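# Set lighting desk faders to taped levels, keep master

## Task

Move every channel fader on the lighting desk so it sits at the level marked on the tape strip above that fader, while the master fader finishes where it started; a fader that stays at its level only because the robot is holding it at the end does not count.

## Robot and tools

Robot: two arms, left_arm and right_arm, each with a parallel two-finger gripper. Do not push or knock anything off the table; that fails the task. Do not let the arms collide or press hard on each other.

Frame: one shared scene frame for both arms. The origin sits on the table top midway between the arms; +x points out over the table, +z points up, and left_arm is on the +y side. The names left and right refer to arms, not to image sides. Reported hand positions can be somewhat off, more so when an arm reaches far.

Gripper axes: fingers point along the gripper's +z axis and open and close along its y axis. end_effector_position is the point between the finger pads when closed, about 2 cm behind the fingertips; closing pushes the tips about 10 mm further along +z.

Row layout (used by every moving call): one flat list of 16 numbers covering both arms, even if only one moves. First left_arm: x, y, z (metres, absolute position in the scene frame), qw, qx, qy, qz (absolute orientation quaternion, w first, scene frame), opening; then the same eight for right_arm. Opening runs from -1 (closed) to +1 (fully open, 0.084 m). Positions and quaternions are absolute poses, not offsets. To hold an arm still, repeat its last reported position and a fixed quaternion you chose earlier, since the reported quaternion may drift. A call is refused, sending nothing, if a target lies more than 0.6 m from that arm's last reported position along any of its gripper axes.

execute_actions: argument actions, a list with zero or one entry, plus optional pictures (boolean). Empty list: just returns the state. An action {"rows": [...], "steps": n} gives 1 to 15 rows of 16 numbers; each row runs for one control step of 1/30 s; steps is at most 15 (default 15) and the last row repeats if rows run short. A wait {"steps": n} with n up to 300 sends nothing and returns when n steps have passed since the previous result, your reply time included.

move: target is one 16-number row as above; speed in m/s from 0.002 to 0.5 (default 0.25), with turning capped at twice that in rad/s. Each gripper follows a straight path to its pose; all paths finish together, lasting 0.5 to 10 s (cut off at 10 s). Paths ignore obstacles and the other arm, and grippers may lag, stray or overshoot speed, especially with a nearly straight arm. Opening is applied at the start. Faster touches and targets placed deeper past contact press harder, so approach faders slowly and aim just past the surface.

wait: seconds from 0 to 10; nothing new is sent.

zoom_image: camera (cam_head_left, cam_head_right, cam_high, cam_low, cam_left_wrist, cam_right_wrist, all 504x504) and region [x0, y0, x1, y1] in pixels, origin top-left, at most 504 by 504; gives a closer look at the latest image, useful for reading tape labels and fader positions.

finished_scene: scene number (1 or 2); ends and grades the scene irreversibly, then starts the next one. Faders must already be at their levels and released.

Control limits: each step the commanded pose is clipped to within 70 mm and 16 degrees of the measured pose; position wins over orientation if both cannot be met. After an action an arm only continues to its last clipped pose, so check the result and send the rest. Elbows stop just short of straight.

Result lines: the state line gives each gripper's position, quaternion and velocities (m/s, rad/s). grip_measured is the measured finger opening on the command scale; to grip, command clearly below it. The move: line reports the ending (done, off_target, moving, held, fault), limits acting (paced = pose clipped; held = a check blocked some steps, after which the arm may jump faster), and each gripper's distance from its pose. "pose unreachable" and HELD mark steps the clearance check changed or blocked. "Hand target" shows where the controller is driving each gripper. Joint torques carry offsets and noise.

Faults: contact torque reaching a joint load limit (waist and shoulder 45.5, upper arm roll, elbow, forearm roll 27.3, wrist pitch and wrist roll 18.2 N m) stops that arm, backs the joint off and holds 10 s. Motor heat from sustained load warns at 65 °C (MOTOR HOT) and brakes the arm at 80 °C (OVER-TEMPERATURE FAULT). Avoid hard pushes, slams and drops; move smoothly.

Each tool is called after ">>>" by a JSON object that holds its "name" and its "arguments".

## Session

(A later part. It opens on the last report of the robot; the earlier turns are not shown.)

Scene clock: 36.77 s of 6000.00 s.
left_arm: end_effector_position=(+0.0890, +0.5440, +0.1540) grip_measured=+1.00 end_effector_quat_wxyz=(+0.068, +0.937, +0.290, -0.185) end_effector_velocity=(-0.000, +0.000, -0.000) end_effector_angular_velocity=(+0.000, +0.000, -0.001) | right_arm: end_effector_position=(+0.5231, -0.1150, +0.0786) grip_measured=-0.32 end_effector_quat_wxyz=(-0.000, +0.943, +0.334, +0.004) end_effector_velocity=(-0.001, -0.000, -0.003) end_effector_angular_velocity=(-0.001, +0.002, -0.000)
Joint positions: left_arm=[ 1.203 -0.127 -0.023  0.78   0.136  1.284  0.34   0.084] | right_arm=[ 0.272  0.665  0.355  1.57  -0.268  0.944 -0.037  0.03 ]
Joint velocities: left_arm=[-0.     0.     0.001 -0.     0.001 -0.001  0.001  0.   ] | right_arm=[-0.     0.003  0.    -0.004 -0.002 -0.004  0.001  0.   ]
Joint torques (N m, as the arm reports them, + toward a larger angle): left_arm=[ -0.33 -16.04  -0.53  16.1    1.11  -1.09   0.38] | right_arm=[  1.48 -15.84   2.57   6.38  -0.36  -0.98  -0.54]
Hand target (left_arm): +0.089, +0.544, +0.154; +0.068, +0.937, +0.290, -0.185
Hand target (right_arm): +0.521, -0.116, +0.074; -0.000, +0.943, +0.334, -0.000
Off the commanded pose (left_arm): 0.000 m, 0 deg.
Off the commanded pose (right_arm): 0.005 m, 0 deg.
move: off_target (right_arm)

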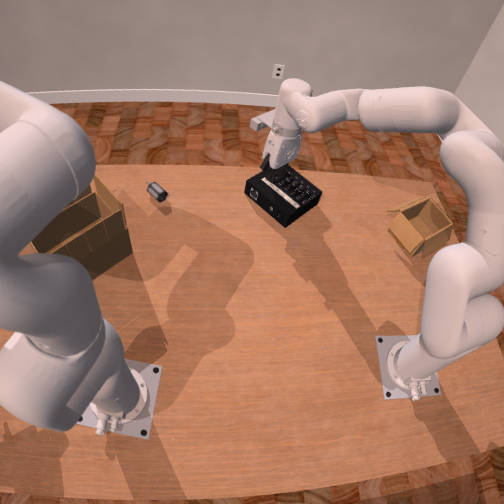

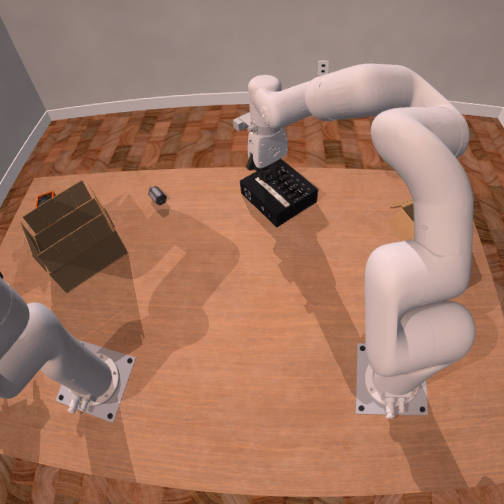

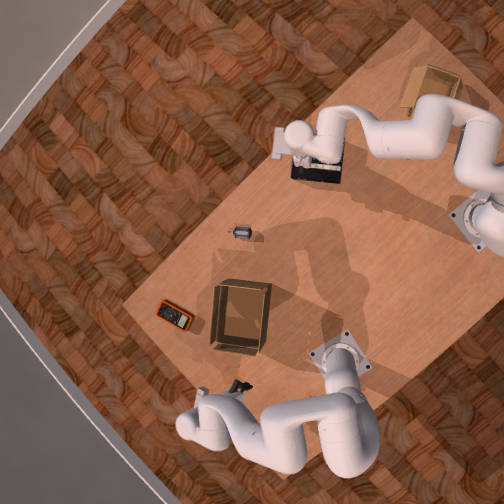

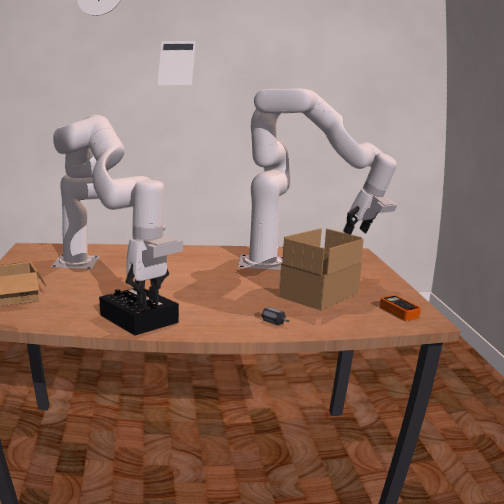

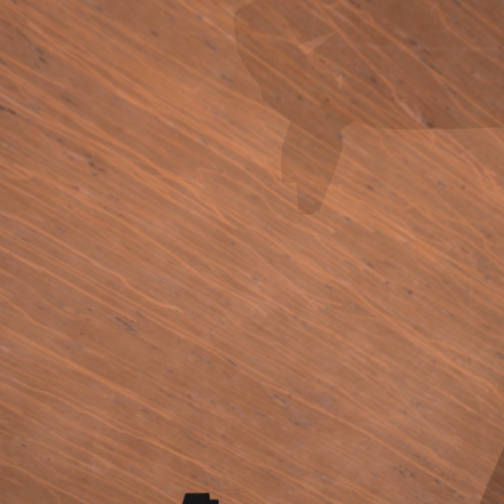

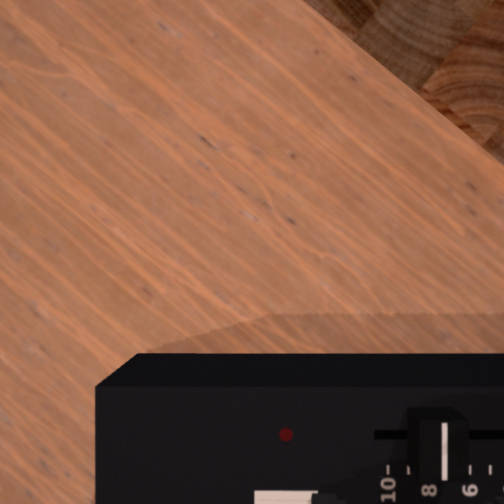

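>>> {"name": "move", "arguments": {"target": [0.089,0.544,0.154,0.068,0.937,0.290,-0.185,1,0.5233,-0.1143,0.086,0,0.943,0.334,0,-0.3], "speed": 0.03}}

>>> {"name": "move", "arguments": {"target": [0.089,0.544,0.154,0.068,0.937,0.290,-0.185,1,0.5368,-0.131,0.086,0,0.943,0.334,0,-0.85], "speed": 0.02}}

Scene clock: 42.20 s of 6000.00 s.
left_arm: end_effector_position=(+0.0890, +0.5440, +0.1540) grip_measured=+1.00 end_effector_quat_wxyz=(+0.068, +0.937, +0.290, -0.185) end_effector_velocity=(-0.000, +0.001, -0.000) end_effector_angular_velocity=(+0.003, -0.000, +0.001) | right_arm: end_effector_position=(+0.5231, -0.1145, +0.0856) grip_measured=-0.32 end_effector_quat_wxyz=(+0.000, +0.943, +0.334, -0.000) end_effector_velocity=(+0.001, +0.001, +0.002) end_effector_angular_velocity=(+0.002, -0.004, +0.001)
Joint positions: left_arm=[ 1.203 -0.127 -0.023  0.78   0.136  1.284  0.34   0.084] | right_arm=[ 0.275  0.662  0.356  1.589 -0.262  0.975 -0.042  0.03 ]
Joint velocities: left_arm=[ 0.     0.     0.001 -0.     0.001 -0.002 -0.001 -0.   ] | right_arm=[ 0.    -0.002  0.001  0.002 -0.001 -0.001  0.    -0.   ]
Joint torques (N m, as the arm reports them, + toward a larger angle): left_arm=[ -0.3  -16.27  -0.46  16.22   1.18  -1.14   0.45] | right_arm=[  1.26 -32.47   5.13  13.59  -0.31  -1.03  -0.38]
Hand target (left_arm): +0.089, +0.544, +0.154; +0.068, +0.937, +0.290, -0.185
Hand target (right_arm): +0.523, -0.114, +0.086; -0.000, +0.943, +0.334, -0.000
Off the commanded pose (left_arm): 0.000 m, 0 deg.
Off the commanded pose (right_arm): 0.001 m, 0 deg.
After step 90, 1.37 s passed at rest.
move: done

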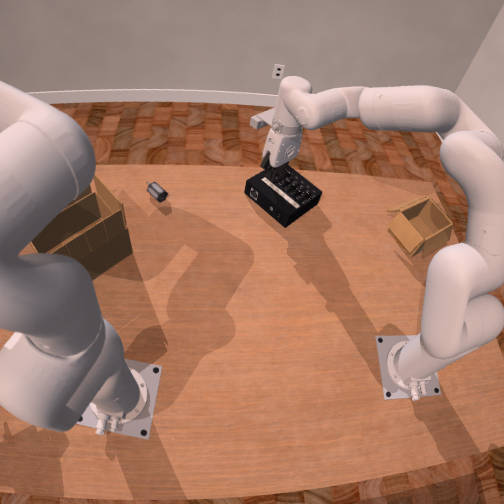

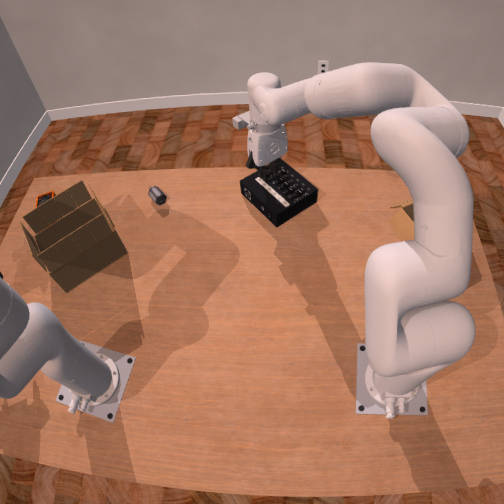

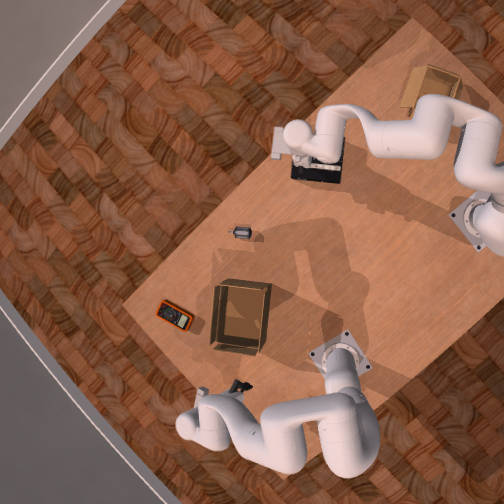

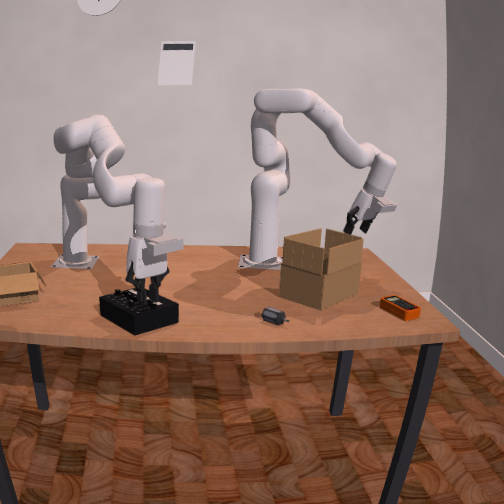

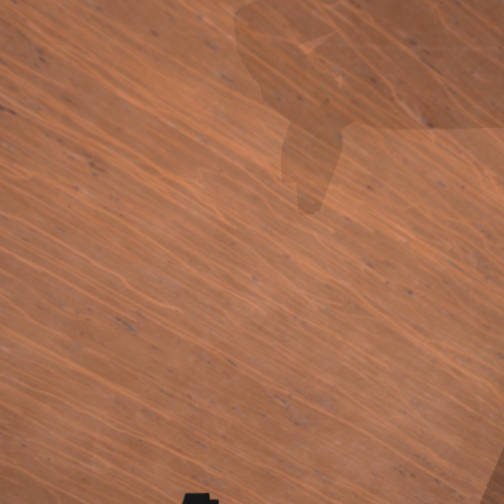

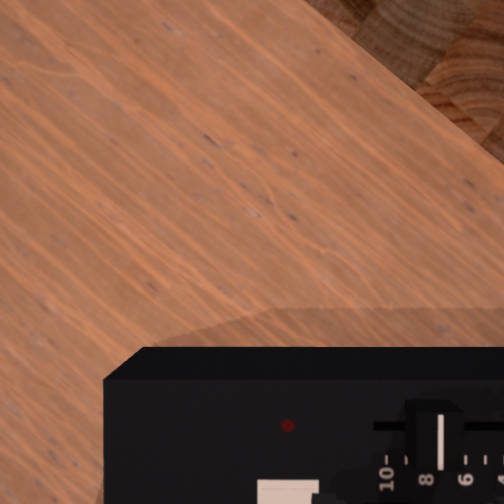

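Scene clock: 43.53 s of 6000.00 s.
left_arm: end_effector_position=(+0.0890, +0.5440, +0.1540) grip_measured=+1.00 end_effector_quat_wxyz=(+0.068, +0.937, +0.290, -0.185) end_effector_velocity=(-0.000, -0.001, -0.000) end_effector_angular_velocity=(-0.002, -0.000, +0.001) | right_arm: end_effector_position=(+0.5366, -0.1310, +0.0859) grip_measured=-0.79 end_effector_quat_wxyz=(+0.000, +0.943, +0.334, -0.000) end_effector_velocity=(+0.001, +0.000, +0.001) end_effector_angular_velocity=(+0.001, -0.001, +0.002)
Joint positions: left_arm=[ 1.203 -0.127 -0.023  0.78   0.136  1.284  0.34   0.084] | right_arm=[ 0.25   0.677  0.349  1.615 -0.26   0.985 -0.078  0.009]
Joint velocities: left_arm=[ 0.     0.    -0.    -0.001 -0.001  0.001  0.     0.   ] | right_arm=[-0.    -0.     0.     0.004  0.     0.002 -0.003  0.   ]
Joint torques (N m, as the arm reports them, + toward a larger angle): left_arm=[ -0.52 -15.95  -0.1   16.07   1.01  -1.19   0.3 ] | right_arm=[  0.85 -34.49   4.57  13.63  -0.26  -0.56  -0.41]
Hand target (left_arm): +0.089, +0.544, +0.154; +0.068, +0.937, +0.290, -0.185
Hand target (right_arm): +0.537, -0.131, +0.086; +0.000, +0.943, +0.334, -0.000
Off the commanded pose (left_arm): 0.000 m, 0 deg.
Off the commanded pose (right_arm): 0.000 m, 0 deg.
move: done

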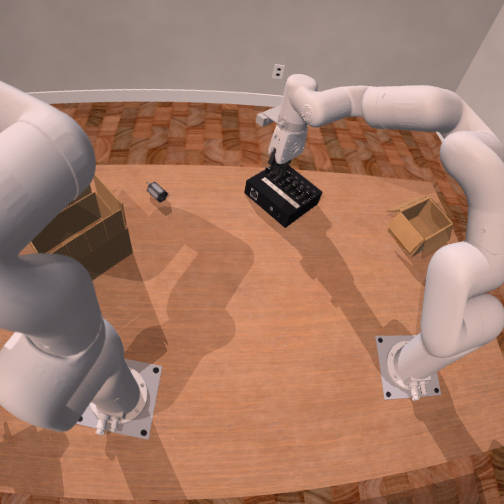

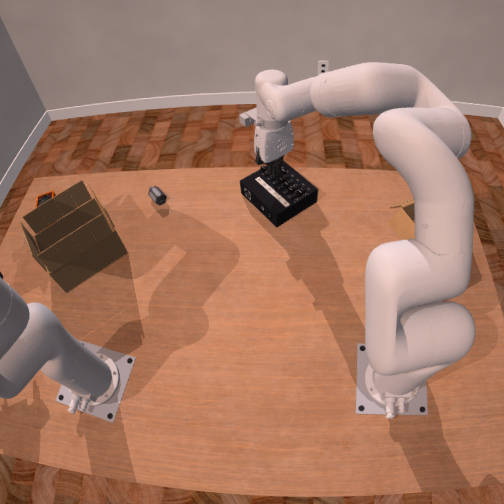

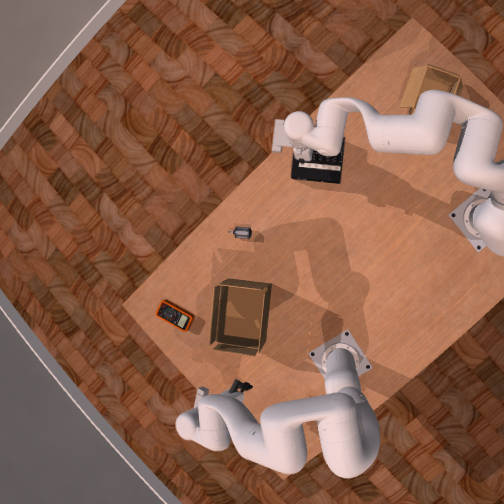

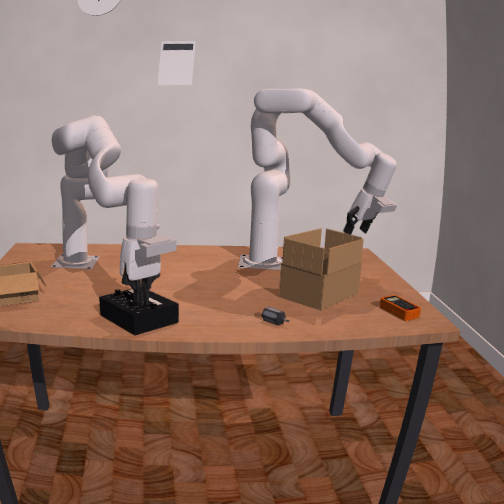

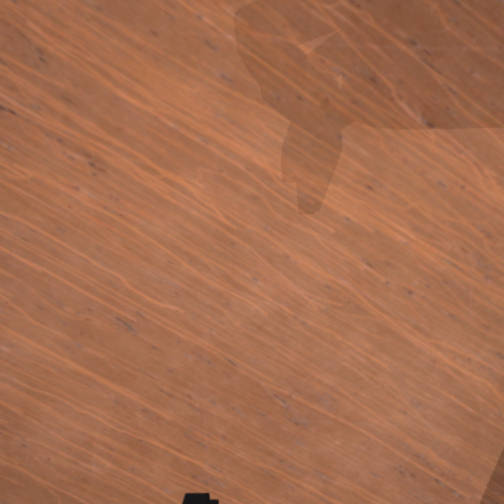

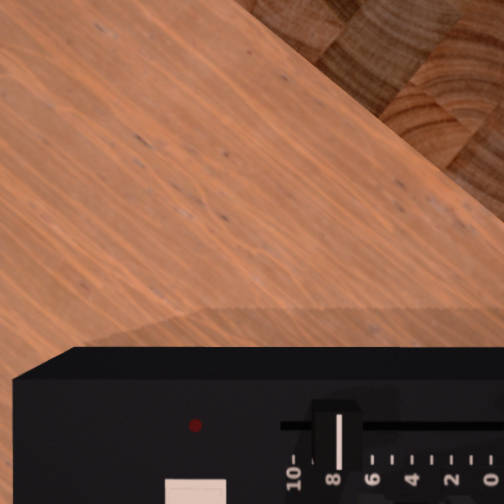

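>>> {"name": "move", "arguments": {"target": [0.089,0.544,0.154,0.068,0.937,0.290,-0.185,1,0.5368,-0.131,0.102,0,0.943,0.334,0,-0.4], "speed": 0.02}}

>>> {"name": "move", "arguments": {"target": [0.089,0.544,0.154,0.068,0.937,0.290,-0.185,1,0.529,-0.1567,0.102,0,0.943,0.334,0,-0.4], "speed": 0.05}}

>>> {"name": "move", "arguments": {"target": [0.089,0.544,0.154,0.068,0.937,0.290,-0.185,1,0.529,-0.1567,0.086,0,0.943,0.334,0,-0.4], "speed": 0.03}}

>>> {"name": "move", "arguments": {"target": [0.089,0.544,0.154,0.068,0.937,0.290,-0.185,1,0.5137,-0.1379,0.086,0,0.943,0.334,0,-0.85], "speed": 0.02}}

>>> {"name": "move", "arguments": {"target": [0.089,0.544,0.154,0.068,0.937,0.290,-0.185,1,0.5137,-0.1379,0.102,0,0.943,0.334,0,-0.4], "speed": 0.02}}

>>> {"name": "move", "arguments": {"target": [0.089,0.544,0.154,0.068,0.937,0.290,-0.185,1,0.475,-0.223,0.15,0,0.943,0.334,0,-0.4]}}

Scene clock: 51.13 s of 6000.00 s.
left_arm: end_effector_position=(+0.0890, +0.5440, +0.1540) grip_measured=+1.00 end_effector_quat_wxyz=(+0.068, +0.937, +0.290, -0.185) end_effector_velocity=(+0.000, +0.000, +0.000) end_effector_angular_velocity=(+0.001, -0.001, -0.000) | right_arm: end_effector_position=(+0.5368, -0.1312, +0.1019) grip_measured=-0.42 end_effector_quat_wxyz=(+0.000, +0.943, +0.334, +0.000) end_effector_velocity=(-0.001, +0.000, +0.001) end_effector_angular_velocity=(-0.002, +0.002, +0.003)
Joint positions: left_arm=[ 1.203 -0.127 -0.023  0.78   0.136  1.284  0.34   0.084] | right_arm=[ 0.247  0.655  0.355  1.628 -0.252  1.018 -0.083  0.026]
Joint velocities: left_arm=[-0.  0. -0.  0. -0. -0. -0.  0.] | right_arm=[ 0.001 -0.002  0.001 -0.001  0.     0.004 -0.001 -0.   ]
Joint torques (N m, as the arm reports them, + toward a larger angle): left_arm=[ -0.22 -16.22  -0.23  16.11   1.36  -1.17   0.23] | right_arm=[  1.34 -32.77   4.93  13.68  -0.28  -0.91  -0.38]
Hand target (left_arm): +0.089, +0.544, +0.154; +0.068, +0.937, +0.290, -0.185
Hand target (right_arm): +0.537, -0.131, +0.102; +0.000, +0.943, +0.334, +0.000
Off the commanded pose (left_arm): 0.000 m, 0 deg.
Off the commanded pose (right_arm): 0.000 m, 0 deg.
After step 90, 3.53 s passed at rest.
move: done

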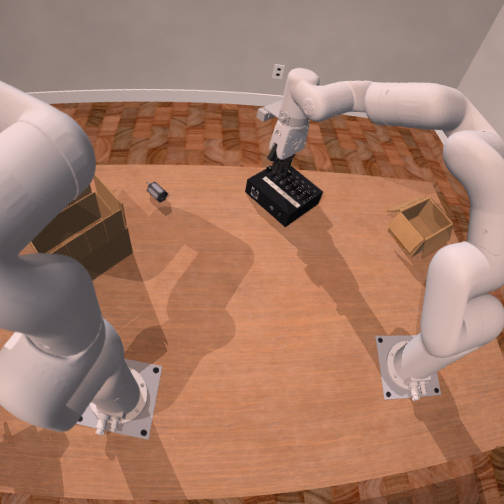

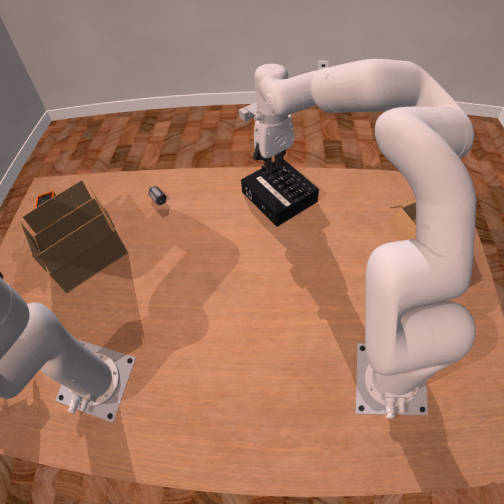

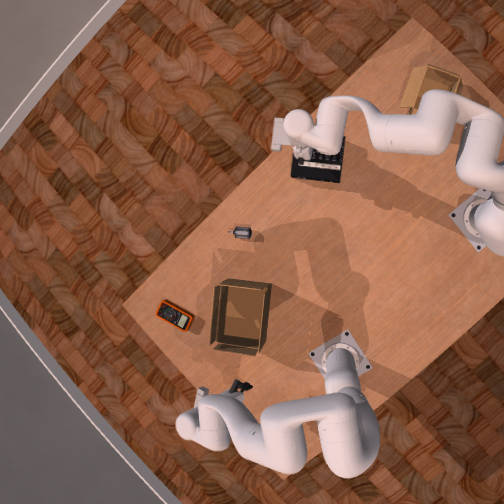

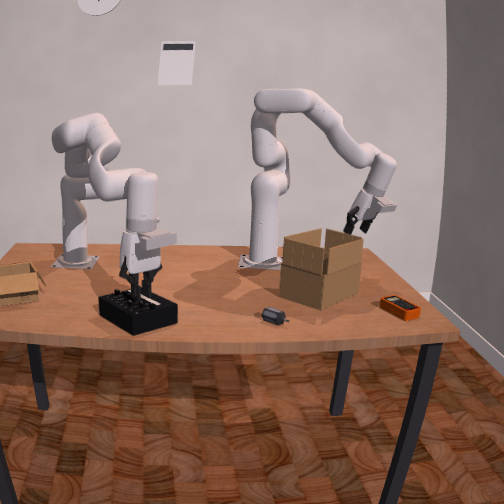

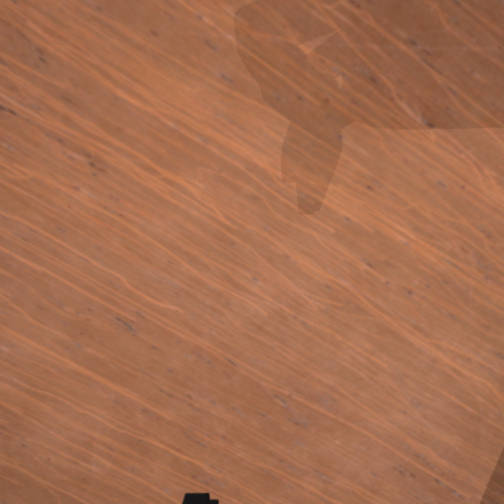

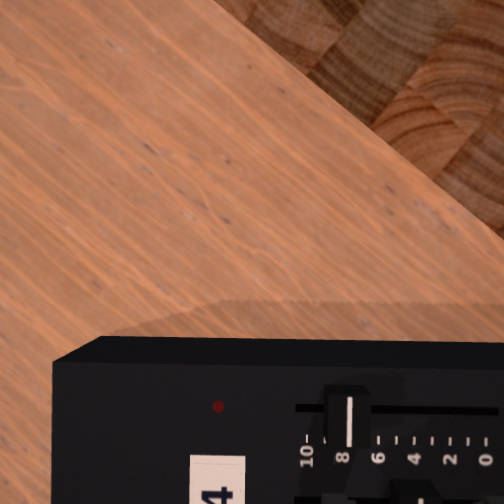

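Scene clock: 52.00 s of 6000.00 s.
left_arm: end_effector_position=(+0.0890, +0.5440, +0.1540) grip_measured=+1.00 end_effector_quat_wxyz=(+0.068, +0.937, +0.290, -0.185) end_effector_velocity=(-0.000, +0.000, +0.000) end_effector_angular_velocity=(+0.000, +0.001, +0.002) | right_arm: end_effector_position=(+0.5289, -0.1563, +0.1020) grip_measured=-0.42 end_effector_quat_wxyz=(+0.000, +0.943, +0.334, -0.000) end_effector_velocity=(-0.002, +0.002, +0.000) end_effector_angular_velocity=(+0.003, -0.000, +0.004)
Joint positions: left_arm=[ 1.203 -0.127 -0.023  0.78   0.136  1.284  0.34   0.084] | right_arm=[ 0.199  0.594  0.358  1.529 -0.239  0.978 -0.118  0.026]
Joint velocities: left_arm=[-0.001 -0.     0.002  0.     0.     0.001 -0.001  0.   ] | right_arm=[-0.001 -0.003  0.003 -0.006  0.001 -0.004 -0.002  0.   ]
Joint torques (N m, as the arm reports them, + toward a larger angle): left_arm=[ -0.49 -16.21  -0.48  16.27   1.35  -1.     0.23] | right_arm=[  1.16 -31.55   4.64  13.71  -0.41  -0.94  -0.4 ]
Hand target (left_arm): +0.089, +0.544, +0.154; +0.068, +0.937, +0.290, -0.185
Hand target (right_arm): +0.529, -0.157, +0.102; +0.000, +0.943, +0.334, -0.000
Off the commanded pose (left_arm): 0.000 m, 0 deg.
Off the commanded pose (right_arm): 0.000 m, 0 deg.
move: done

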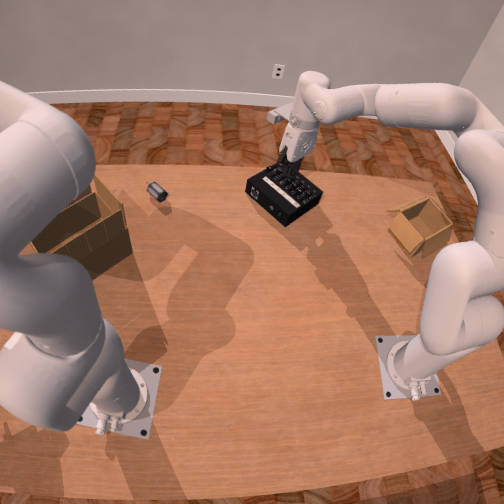

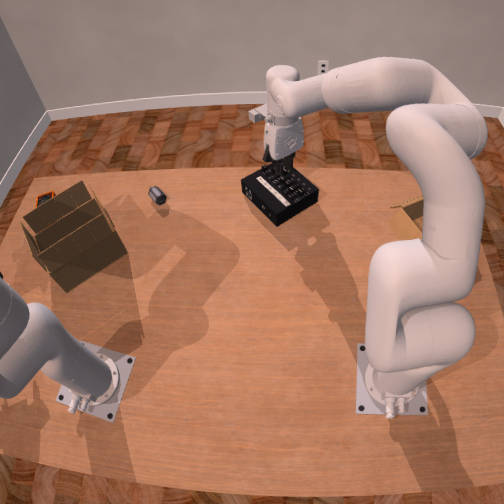

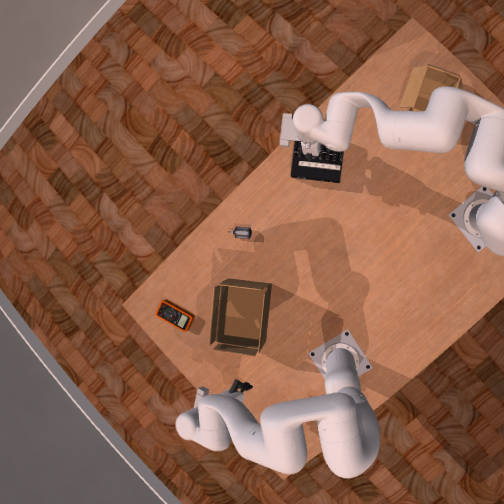

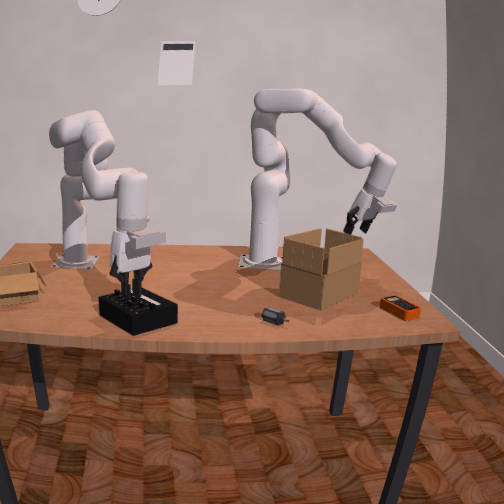

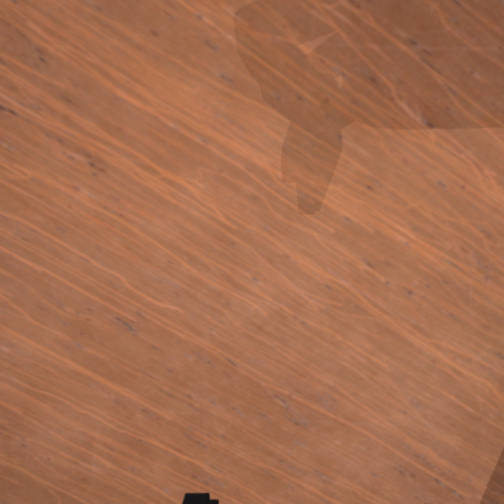

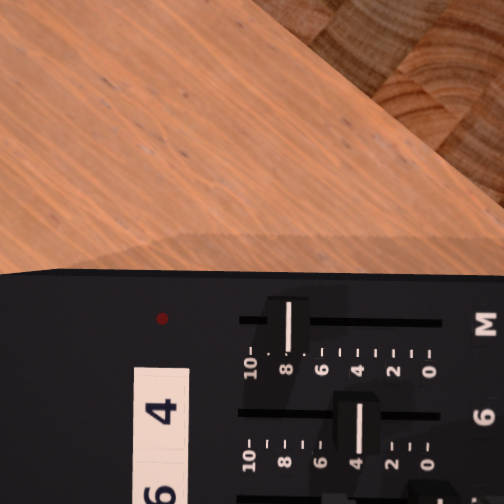

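Scene clock: 52.83 s of 6000.00 s.
left_arm: end_effector_position=(+0.0890, +0.5440, +0.1540) grip_measured=+1.00 end_effector_quat_wxyz=(+0.068, +0.937, +0.290, -0.185) end_effector_velocity=(-0.000, +0.000, +0.000) end_effector_angular_velocity=(-0.001, +0.000, -0.000) | right_arm: end_effector_position=(+0.5308, -0.1565, +0.0896) grip_measured=-0.42 end_effector_quat_wxyz=(+0.000, +0.943, +0.334, +0.003) end_effector_velocity=(-0.000, -0.000, -0.003) end_effector_angular_velocity=(-0.001, +0.001, -0.000)
Joint positions: left_arm=[ 1.203 -0.127 -0.023  0.78   0.136  1.284  0.34   0.084] | right_arm=[ 0.201  0.612  0.352  1.519 -0.248  0.945 -0.112  0.026]
Joint velocities: left_arm=[-0.     0.     0.     0.001 -0.     0.002  0.001  0.   ] | right_arm=[ 0.001  0.005 -0.001 -0.002 -0.002 -0.006  0.002  0.   ]
Joint torques (N m, as the arm reports them, + toward a larger angle): left_arm=[ -0.68 -16.14  -0.47  16.36   0.89  -1.17   0.34] | right_arm=[  2.38 -16.64   3.52   7.69  -0.48  -1.63  -0.07]
Hand target (left_arm): +0.089, +0.544, +0.154; +0.068, +0.937, +0.290, -0.185
Hand target (right_arm): +0.529, -0.157, +0.086; -0.000, +0.943, +0.334, -0.000
Off the commanded pose (left_arm): 0.000 m, 0 deg.
Off the commanded pose (right_arm): 0.004 m, 0 deg.
move: off_target (right_arm)

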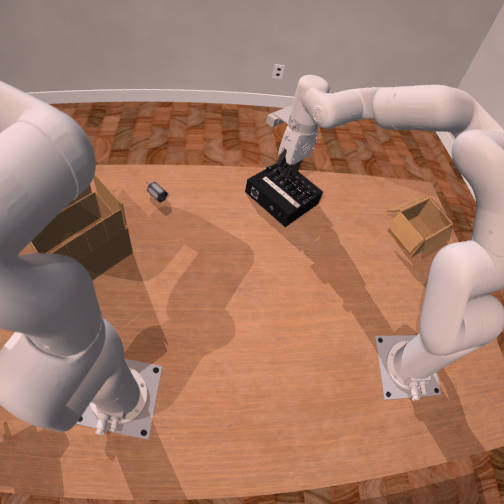

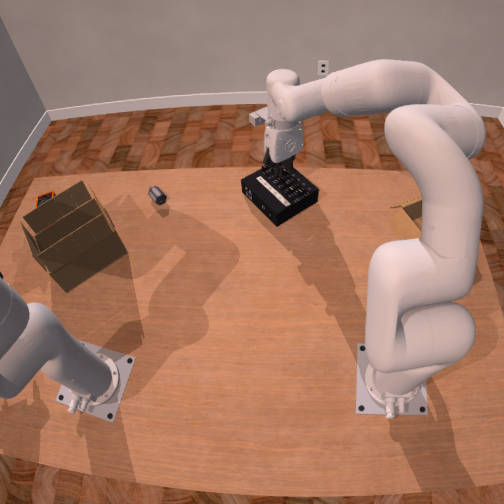

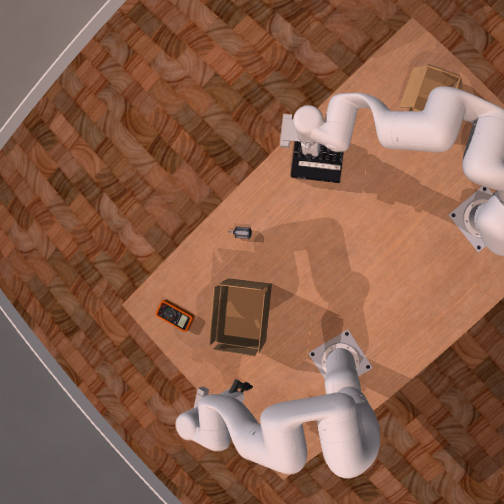

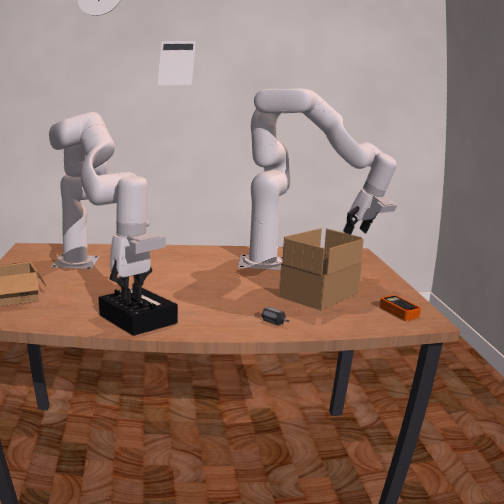

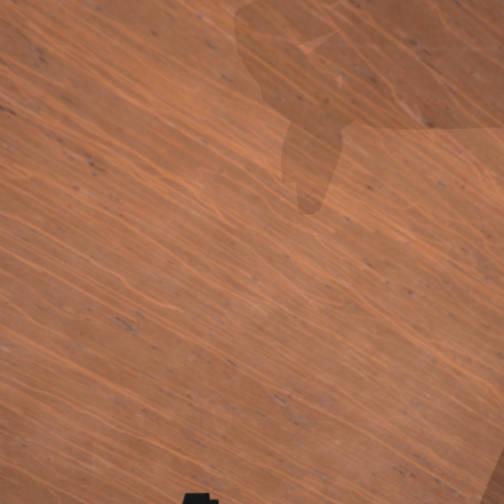

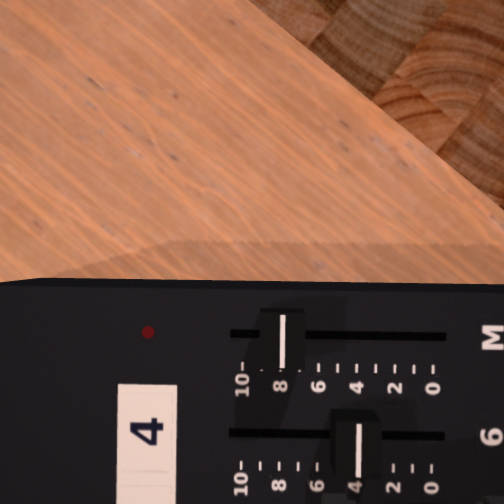

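Scene clock: 54.37 s of 6000.00 s.
left_arm: end_effector_position=(+0.0890, +0.5440, +0.1540) grip_measured=+1.00 end_effector_quat_wxyz=(+0.068, +0.937, +0.290, -0.185) end_effector_velocity=(+0.001, -0.000, +0.000) end_effector_angular_velocity=(+0.000, -0.000, -0.002) | right_arm: end_effector_position=(+0.5148, -0.1373, +0.0889) grip_measured=-0.80 end_effector_quat_wxyz=(+0.000, +0.943, +0.334, +0.003) end_effector_velocity=(-0.000, -0.000, +0.001) end_effector_angular_velocity=(+0.000, -0.001, -0.003)
Joint positions: left_arm=[ 1.203 -0.127 -0.023  0.78   0.136  1.284  0.34   0.084] | right_arm=[ 0.23   0.594  0.36   1.486 -0.249  0.931 -0.07   0.009]
Joint velocities: left_arm=[-0.001 -0.    -0.     0.001 -0.    -0.     0.     0.   ] | right_arm=[ 0.002 -0.003 -0.002 -0.002  0.002 -0.001  0.002 -0.   ]
Joint torques (N m, as the arm reports them, + toward a larger angle): left_arm=[ -0.04 -16.16  -0.32  16.32   1.04  -0.99   0.41] | right_arm=[  2.15 -10.33   2.33   3.71  -0.28  -0.62  -0.36]
Hand target (left_arm): +0.089, +0.544, +0.154; +0.068, +0.937, +0.290, -0.185
Hand target (right_arm): +0.514, -0.138, +0.086; -0.000, +0.943, +0.334, +0.000
Off the commanded pose (left_arm): 0.000 m, 0 deg.
Off the commanded pose (right_arm): 0.003 m, 0 deg.
move: done

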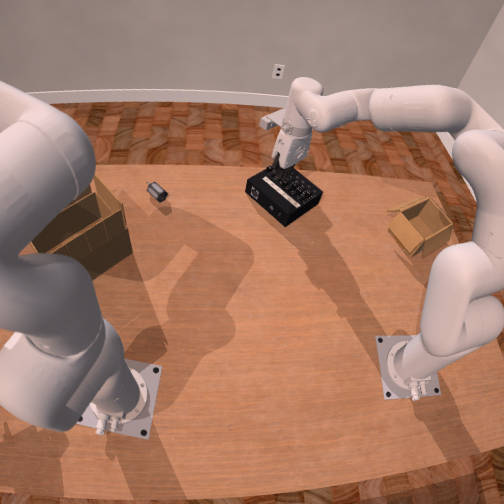

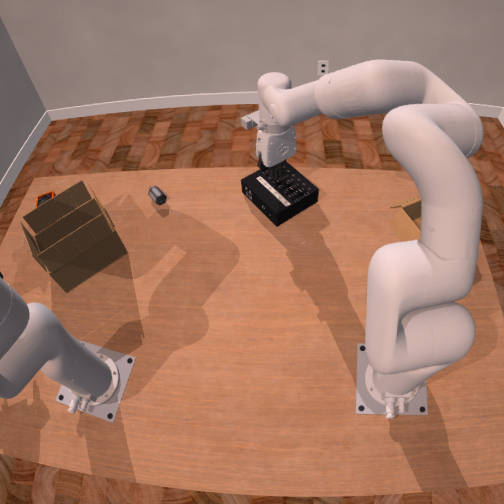

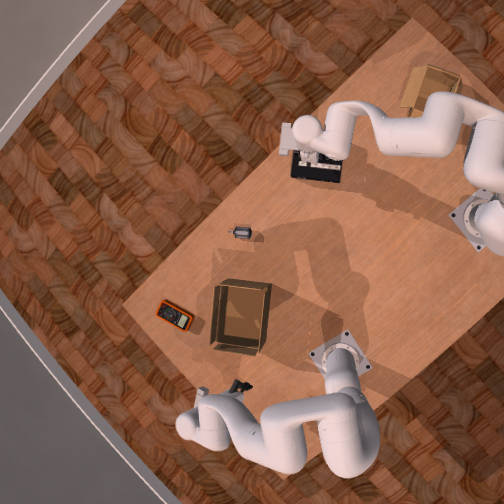

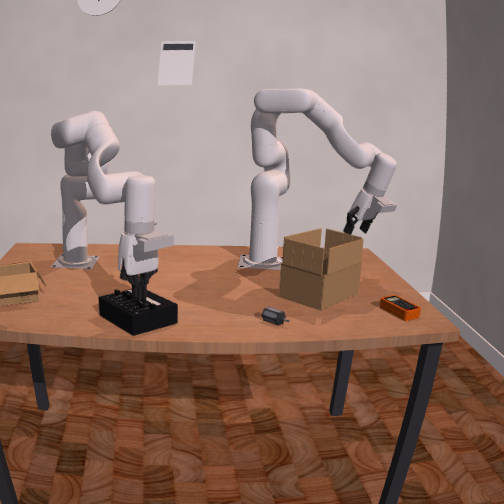

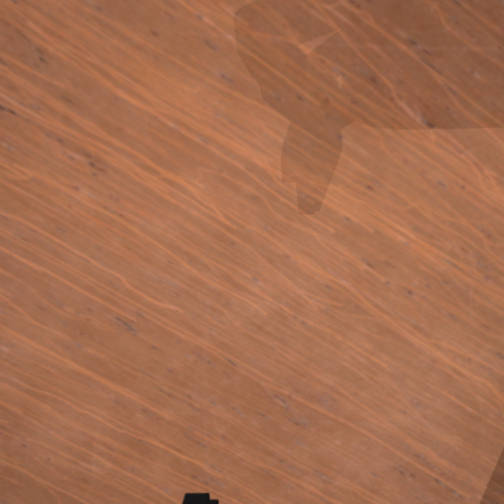

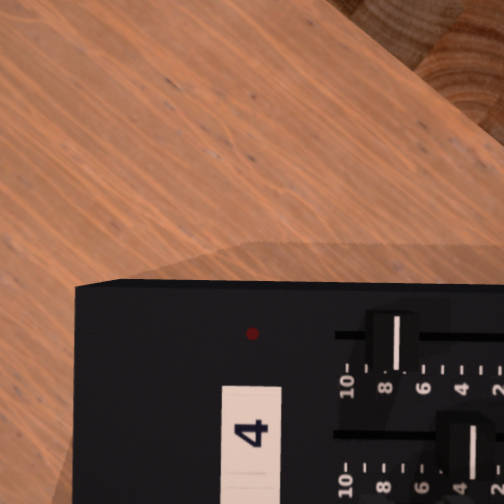

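Scene clock: 55.37 s of 6000.00 s.
left_arm: end_effector_position=(+0.0890, +0.5440, +0.1540) grip_measured=+1.00 end_effector_quat_wxyz=(+0.068, +0.937, +0.290, -0.185) end_effector_velocity=(+0.000, +0.000, +0.000) end_effector_angular_velocity=(+0.001, -0.000, +0.000) | right_arm: end_effector_position=(+0.5133, -0.1379, +0.1014) grip_measured=-0.42 end_effector_quat_wxyz=(-0.000, +0.943, +0.334, -0.001) end_effector_velocity=(+0.002, -0.000, +0.003) end_effector_angular_velocity=(+0.002, -0.006, -0.002)
Joint positions: left_arm=[ 1.203 -0.127 -0.023  0.78   0.136  1.284  0.34   0.084] | right_arm=[ 0.227  0.575  0.365  1.496 -0.238  0.966 -0.077  0.026]
Joint velocities: left_arm=[ 0.    -0.    -0.001  0.     0.    -0.001 -0.001  0.   ] | right_arm=[-0.001 -0.004 -0.     0.003  0.001  0.001 -0.001  0.   ]
Joint torques (N m, as the arm reports them, + toward a larger angle): left_arm=[ -0.61 -15.86  -0.33  16.21   1.    -1.09   0.33] | right_arm=[  1.31 -31.04   4.77  13.63  -0.31  -0.95  -0.43]
Hand target (left_arm): +0.089, +0.544, +0.154; +0.068, +0.937, +0.290, -0.185
Hand target (right_arm): +0.514, -0.138, +0.102; +0.000, +0.943, +0.334, -0.000
Off the commanded pose (left_arm): 0.000 m, 0 deg.
Off the commanded pose (right_arm): 0.001 m, 0 deg.
move: done

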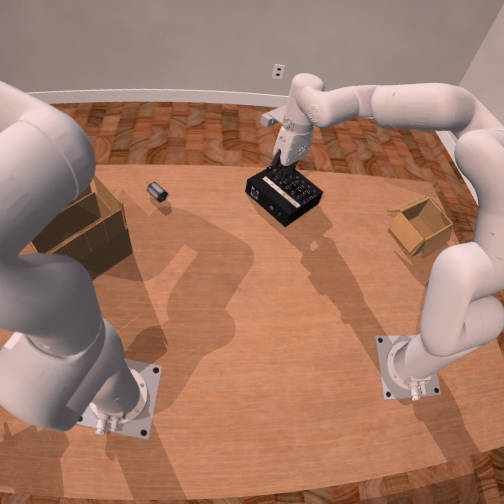

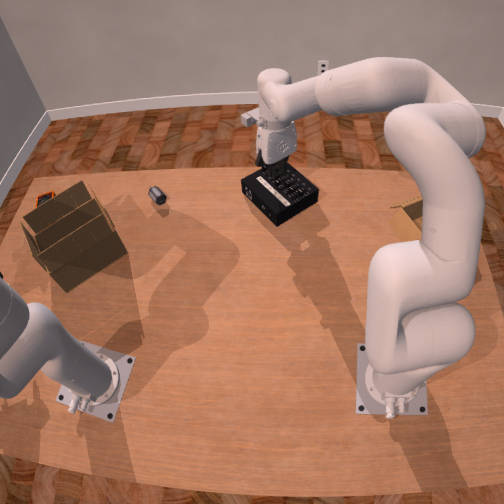

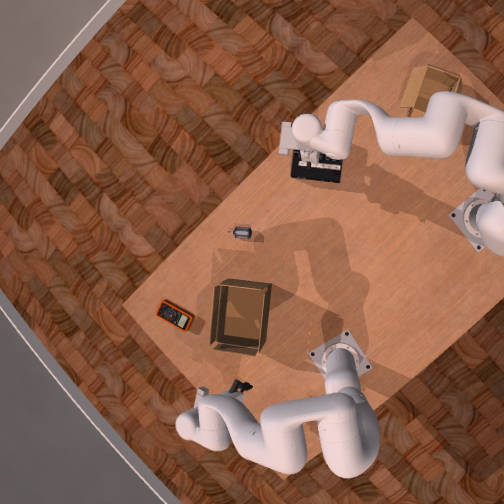

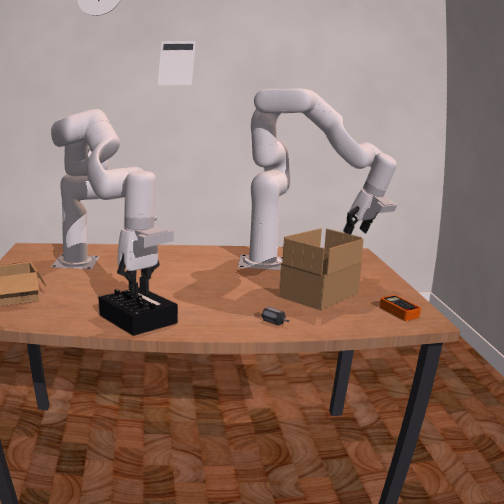

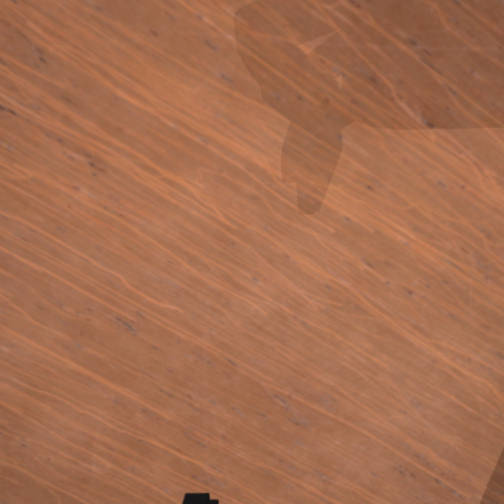

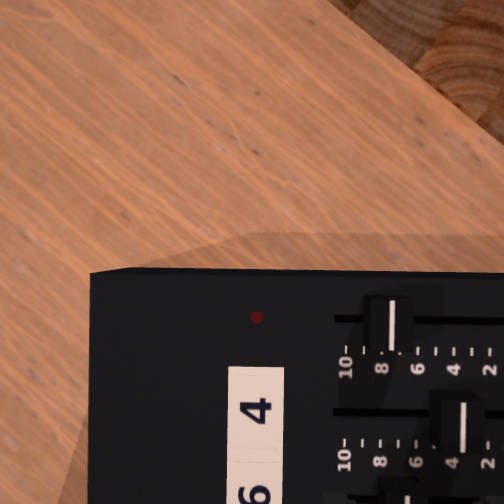

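Scene clock: 56.33 s of 6000.00 s.
left_arm: end_effector_position=(+0.0890, +0.5440, +0.1540) grip_measured=+1.00 end_effector_quat_wxyz=(+0.068, +0.937, +0.290, -0.185) end_effector_velocity=(+0.000, -0.000, +0.000) end_effector_angular_velocity=(+0.001, +0.001, -0.002) | right_arm: end_effector_position=(+0.4745, -0.2225, +0.1494) grip_measured=-0.42 end_effector_quat_wxyz=(+0.000, +0.942, +0.334, -0.001) end_effector_velocity=(+0.001, -0.004, +0.002) end_effector_angular_velocity=(+0.001, -0.003, -0.006)
Joint positions: left_arm=[ 1.203 -0.127 -0.023  0.78   0.136  1.284  0.34   0.084] | right_arm=[ 0.074  0.281  0.369  1.218 -0.124  0.96  -0.251  0.026]
Joint velocities: left_arm=[ 0.     0.    -0.002  0.     0.001 -0.    -0.    -0.   ] | right_arm=[-0.006 -0.007 -0.003 -0.004  0.003 -0.001 -0.004 -0.   ]
Joint torques (N m, as the arm reports them, + toward a larger angle): left_arm=[ -0.37 -15.91  -0.47  16.19   0.99  -1.     0.23] | right_arm=[  1.27 -24.8    2.75  13.79  -0.31  -0.85  -0.51]
Hand target (left_arm): +0.089, +0.544, +0.154; +0.068, +0.937, +0.290, -0.185
Hand target (right_arm): +0.475, -0.223, +0.150; +0.001, +0.943, +0.334, -0.000
Off the commanded pose (left_arm): 0.000 m, 0 deg.
Off the commanded pose (right_arm): 0.001 m, 0 deg.
move: done

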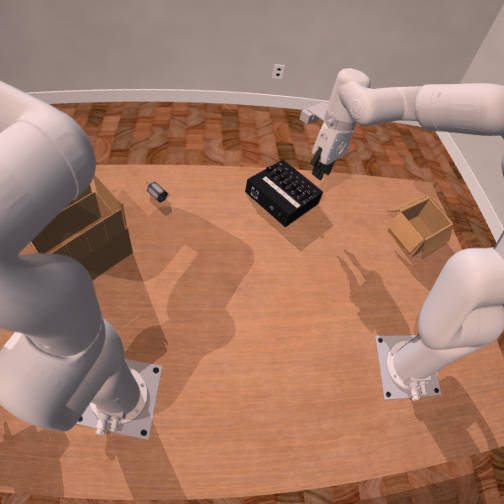

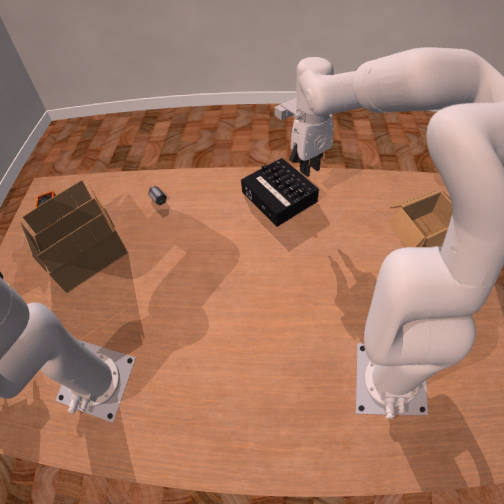

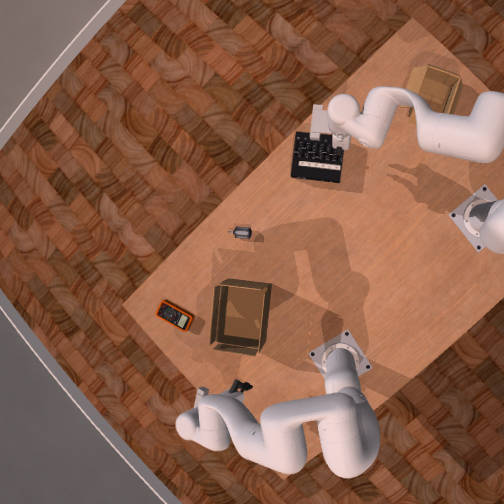

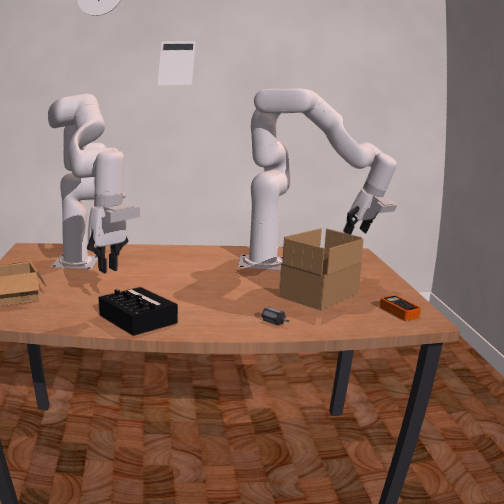

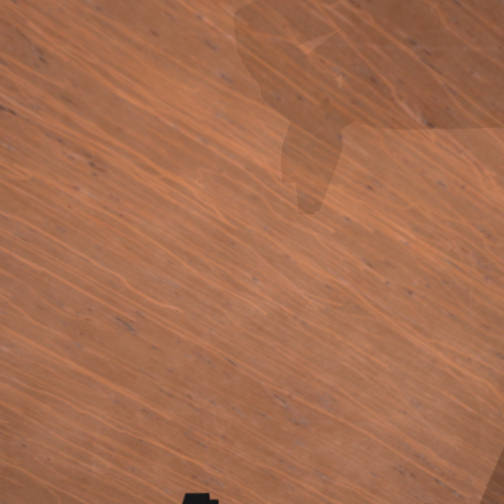

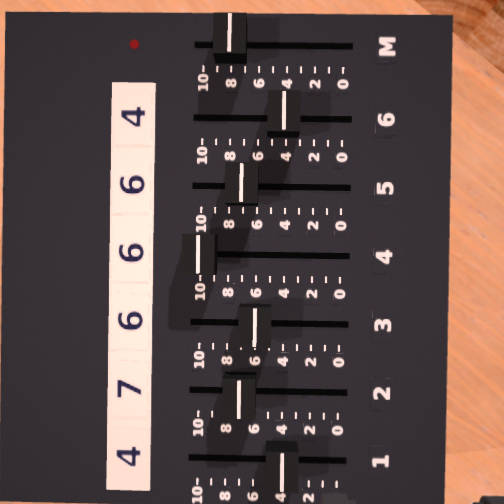

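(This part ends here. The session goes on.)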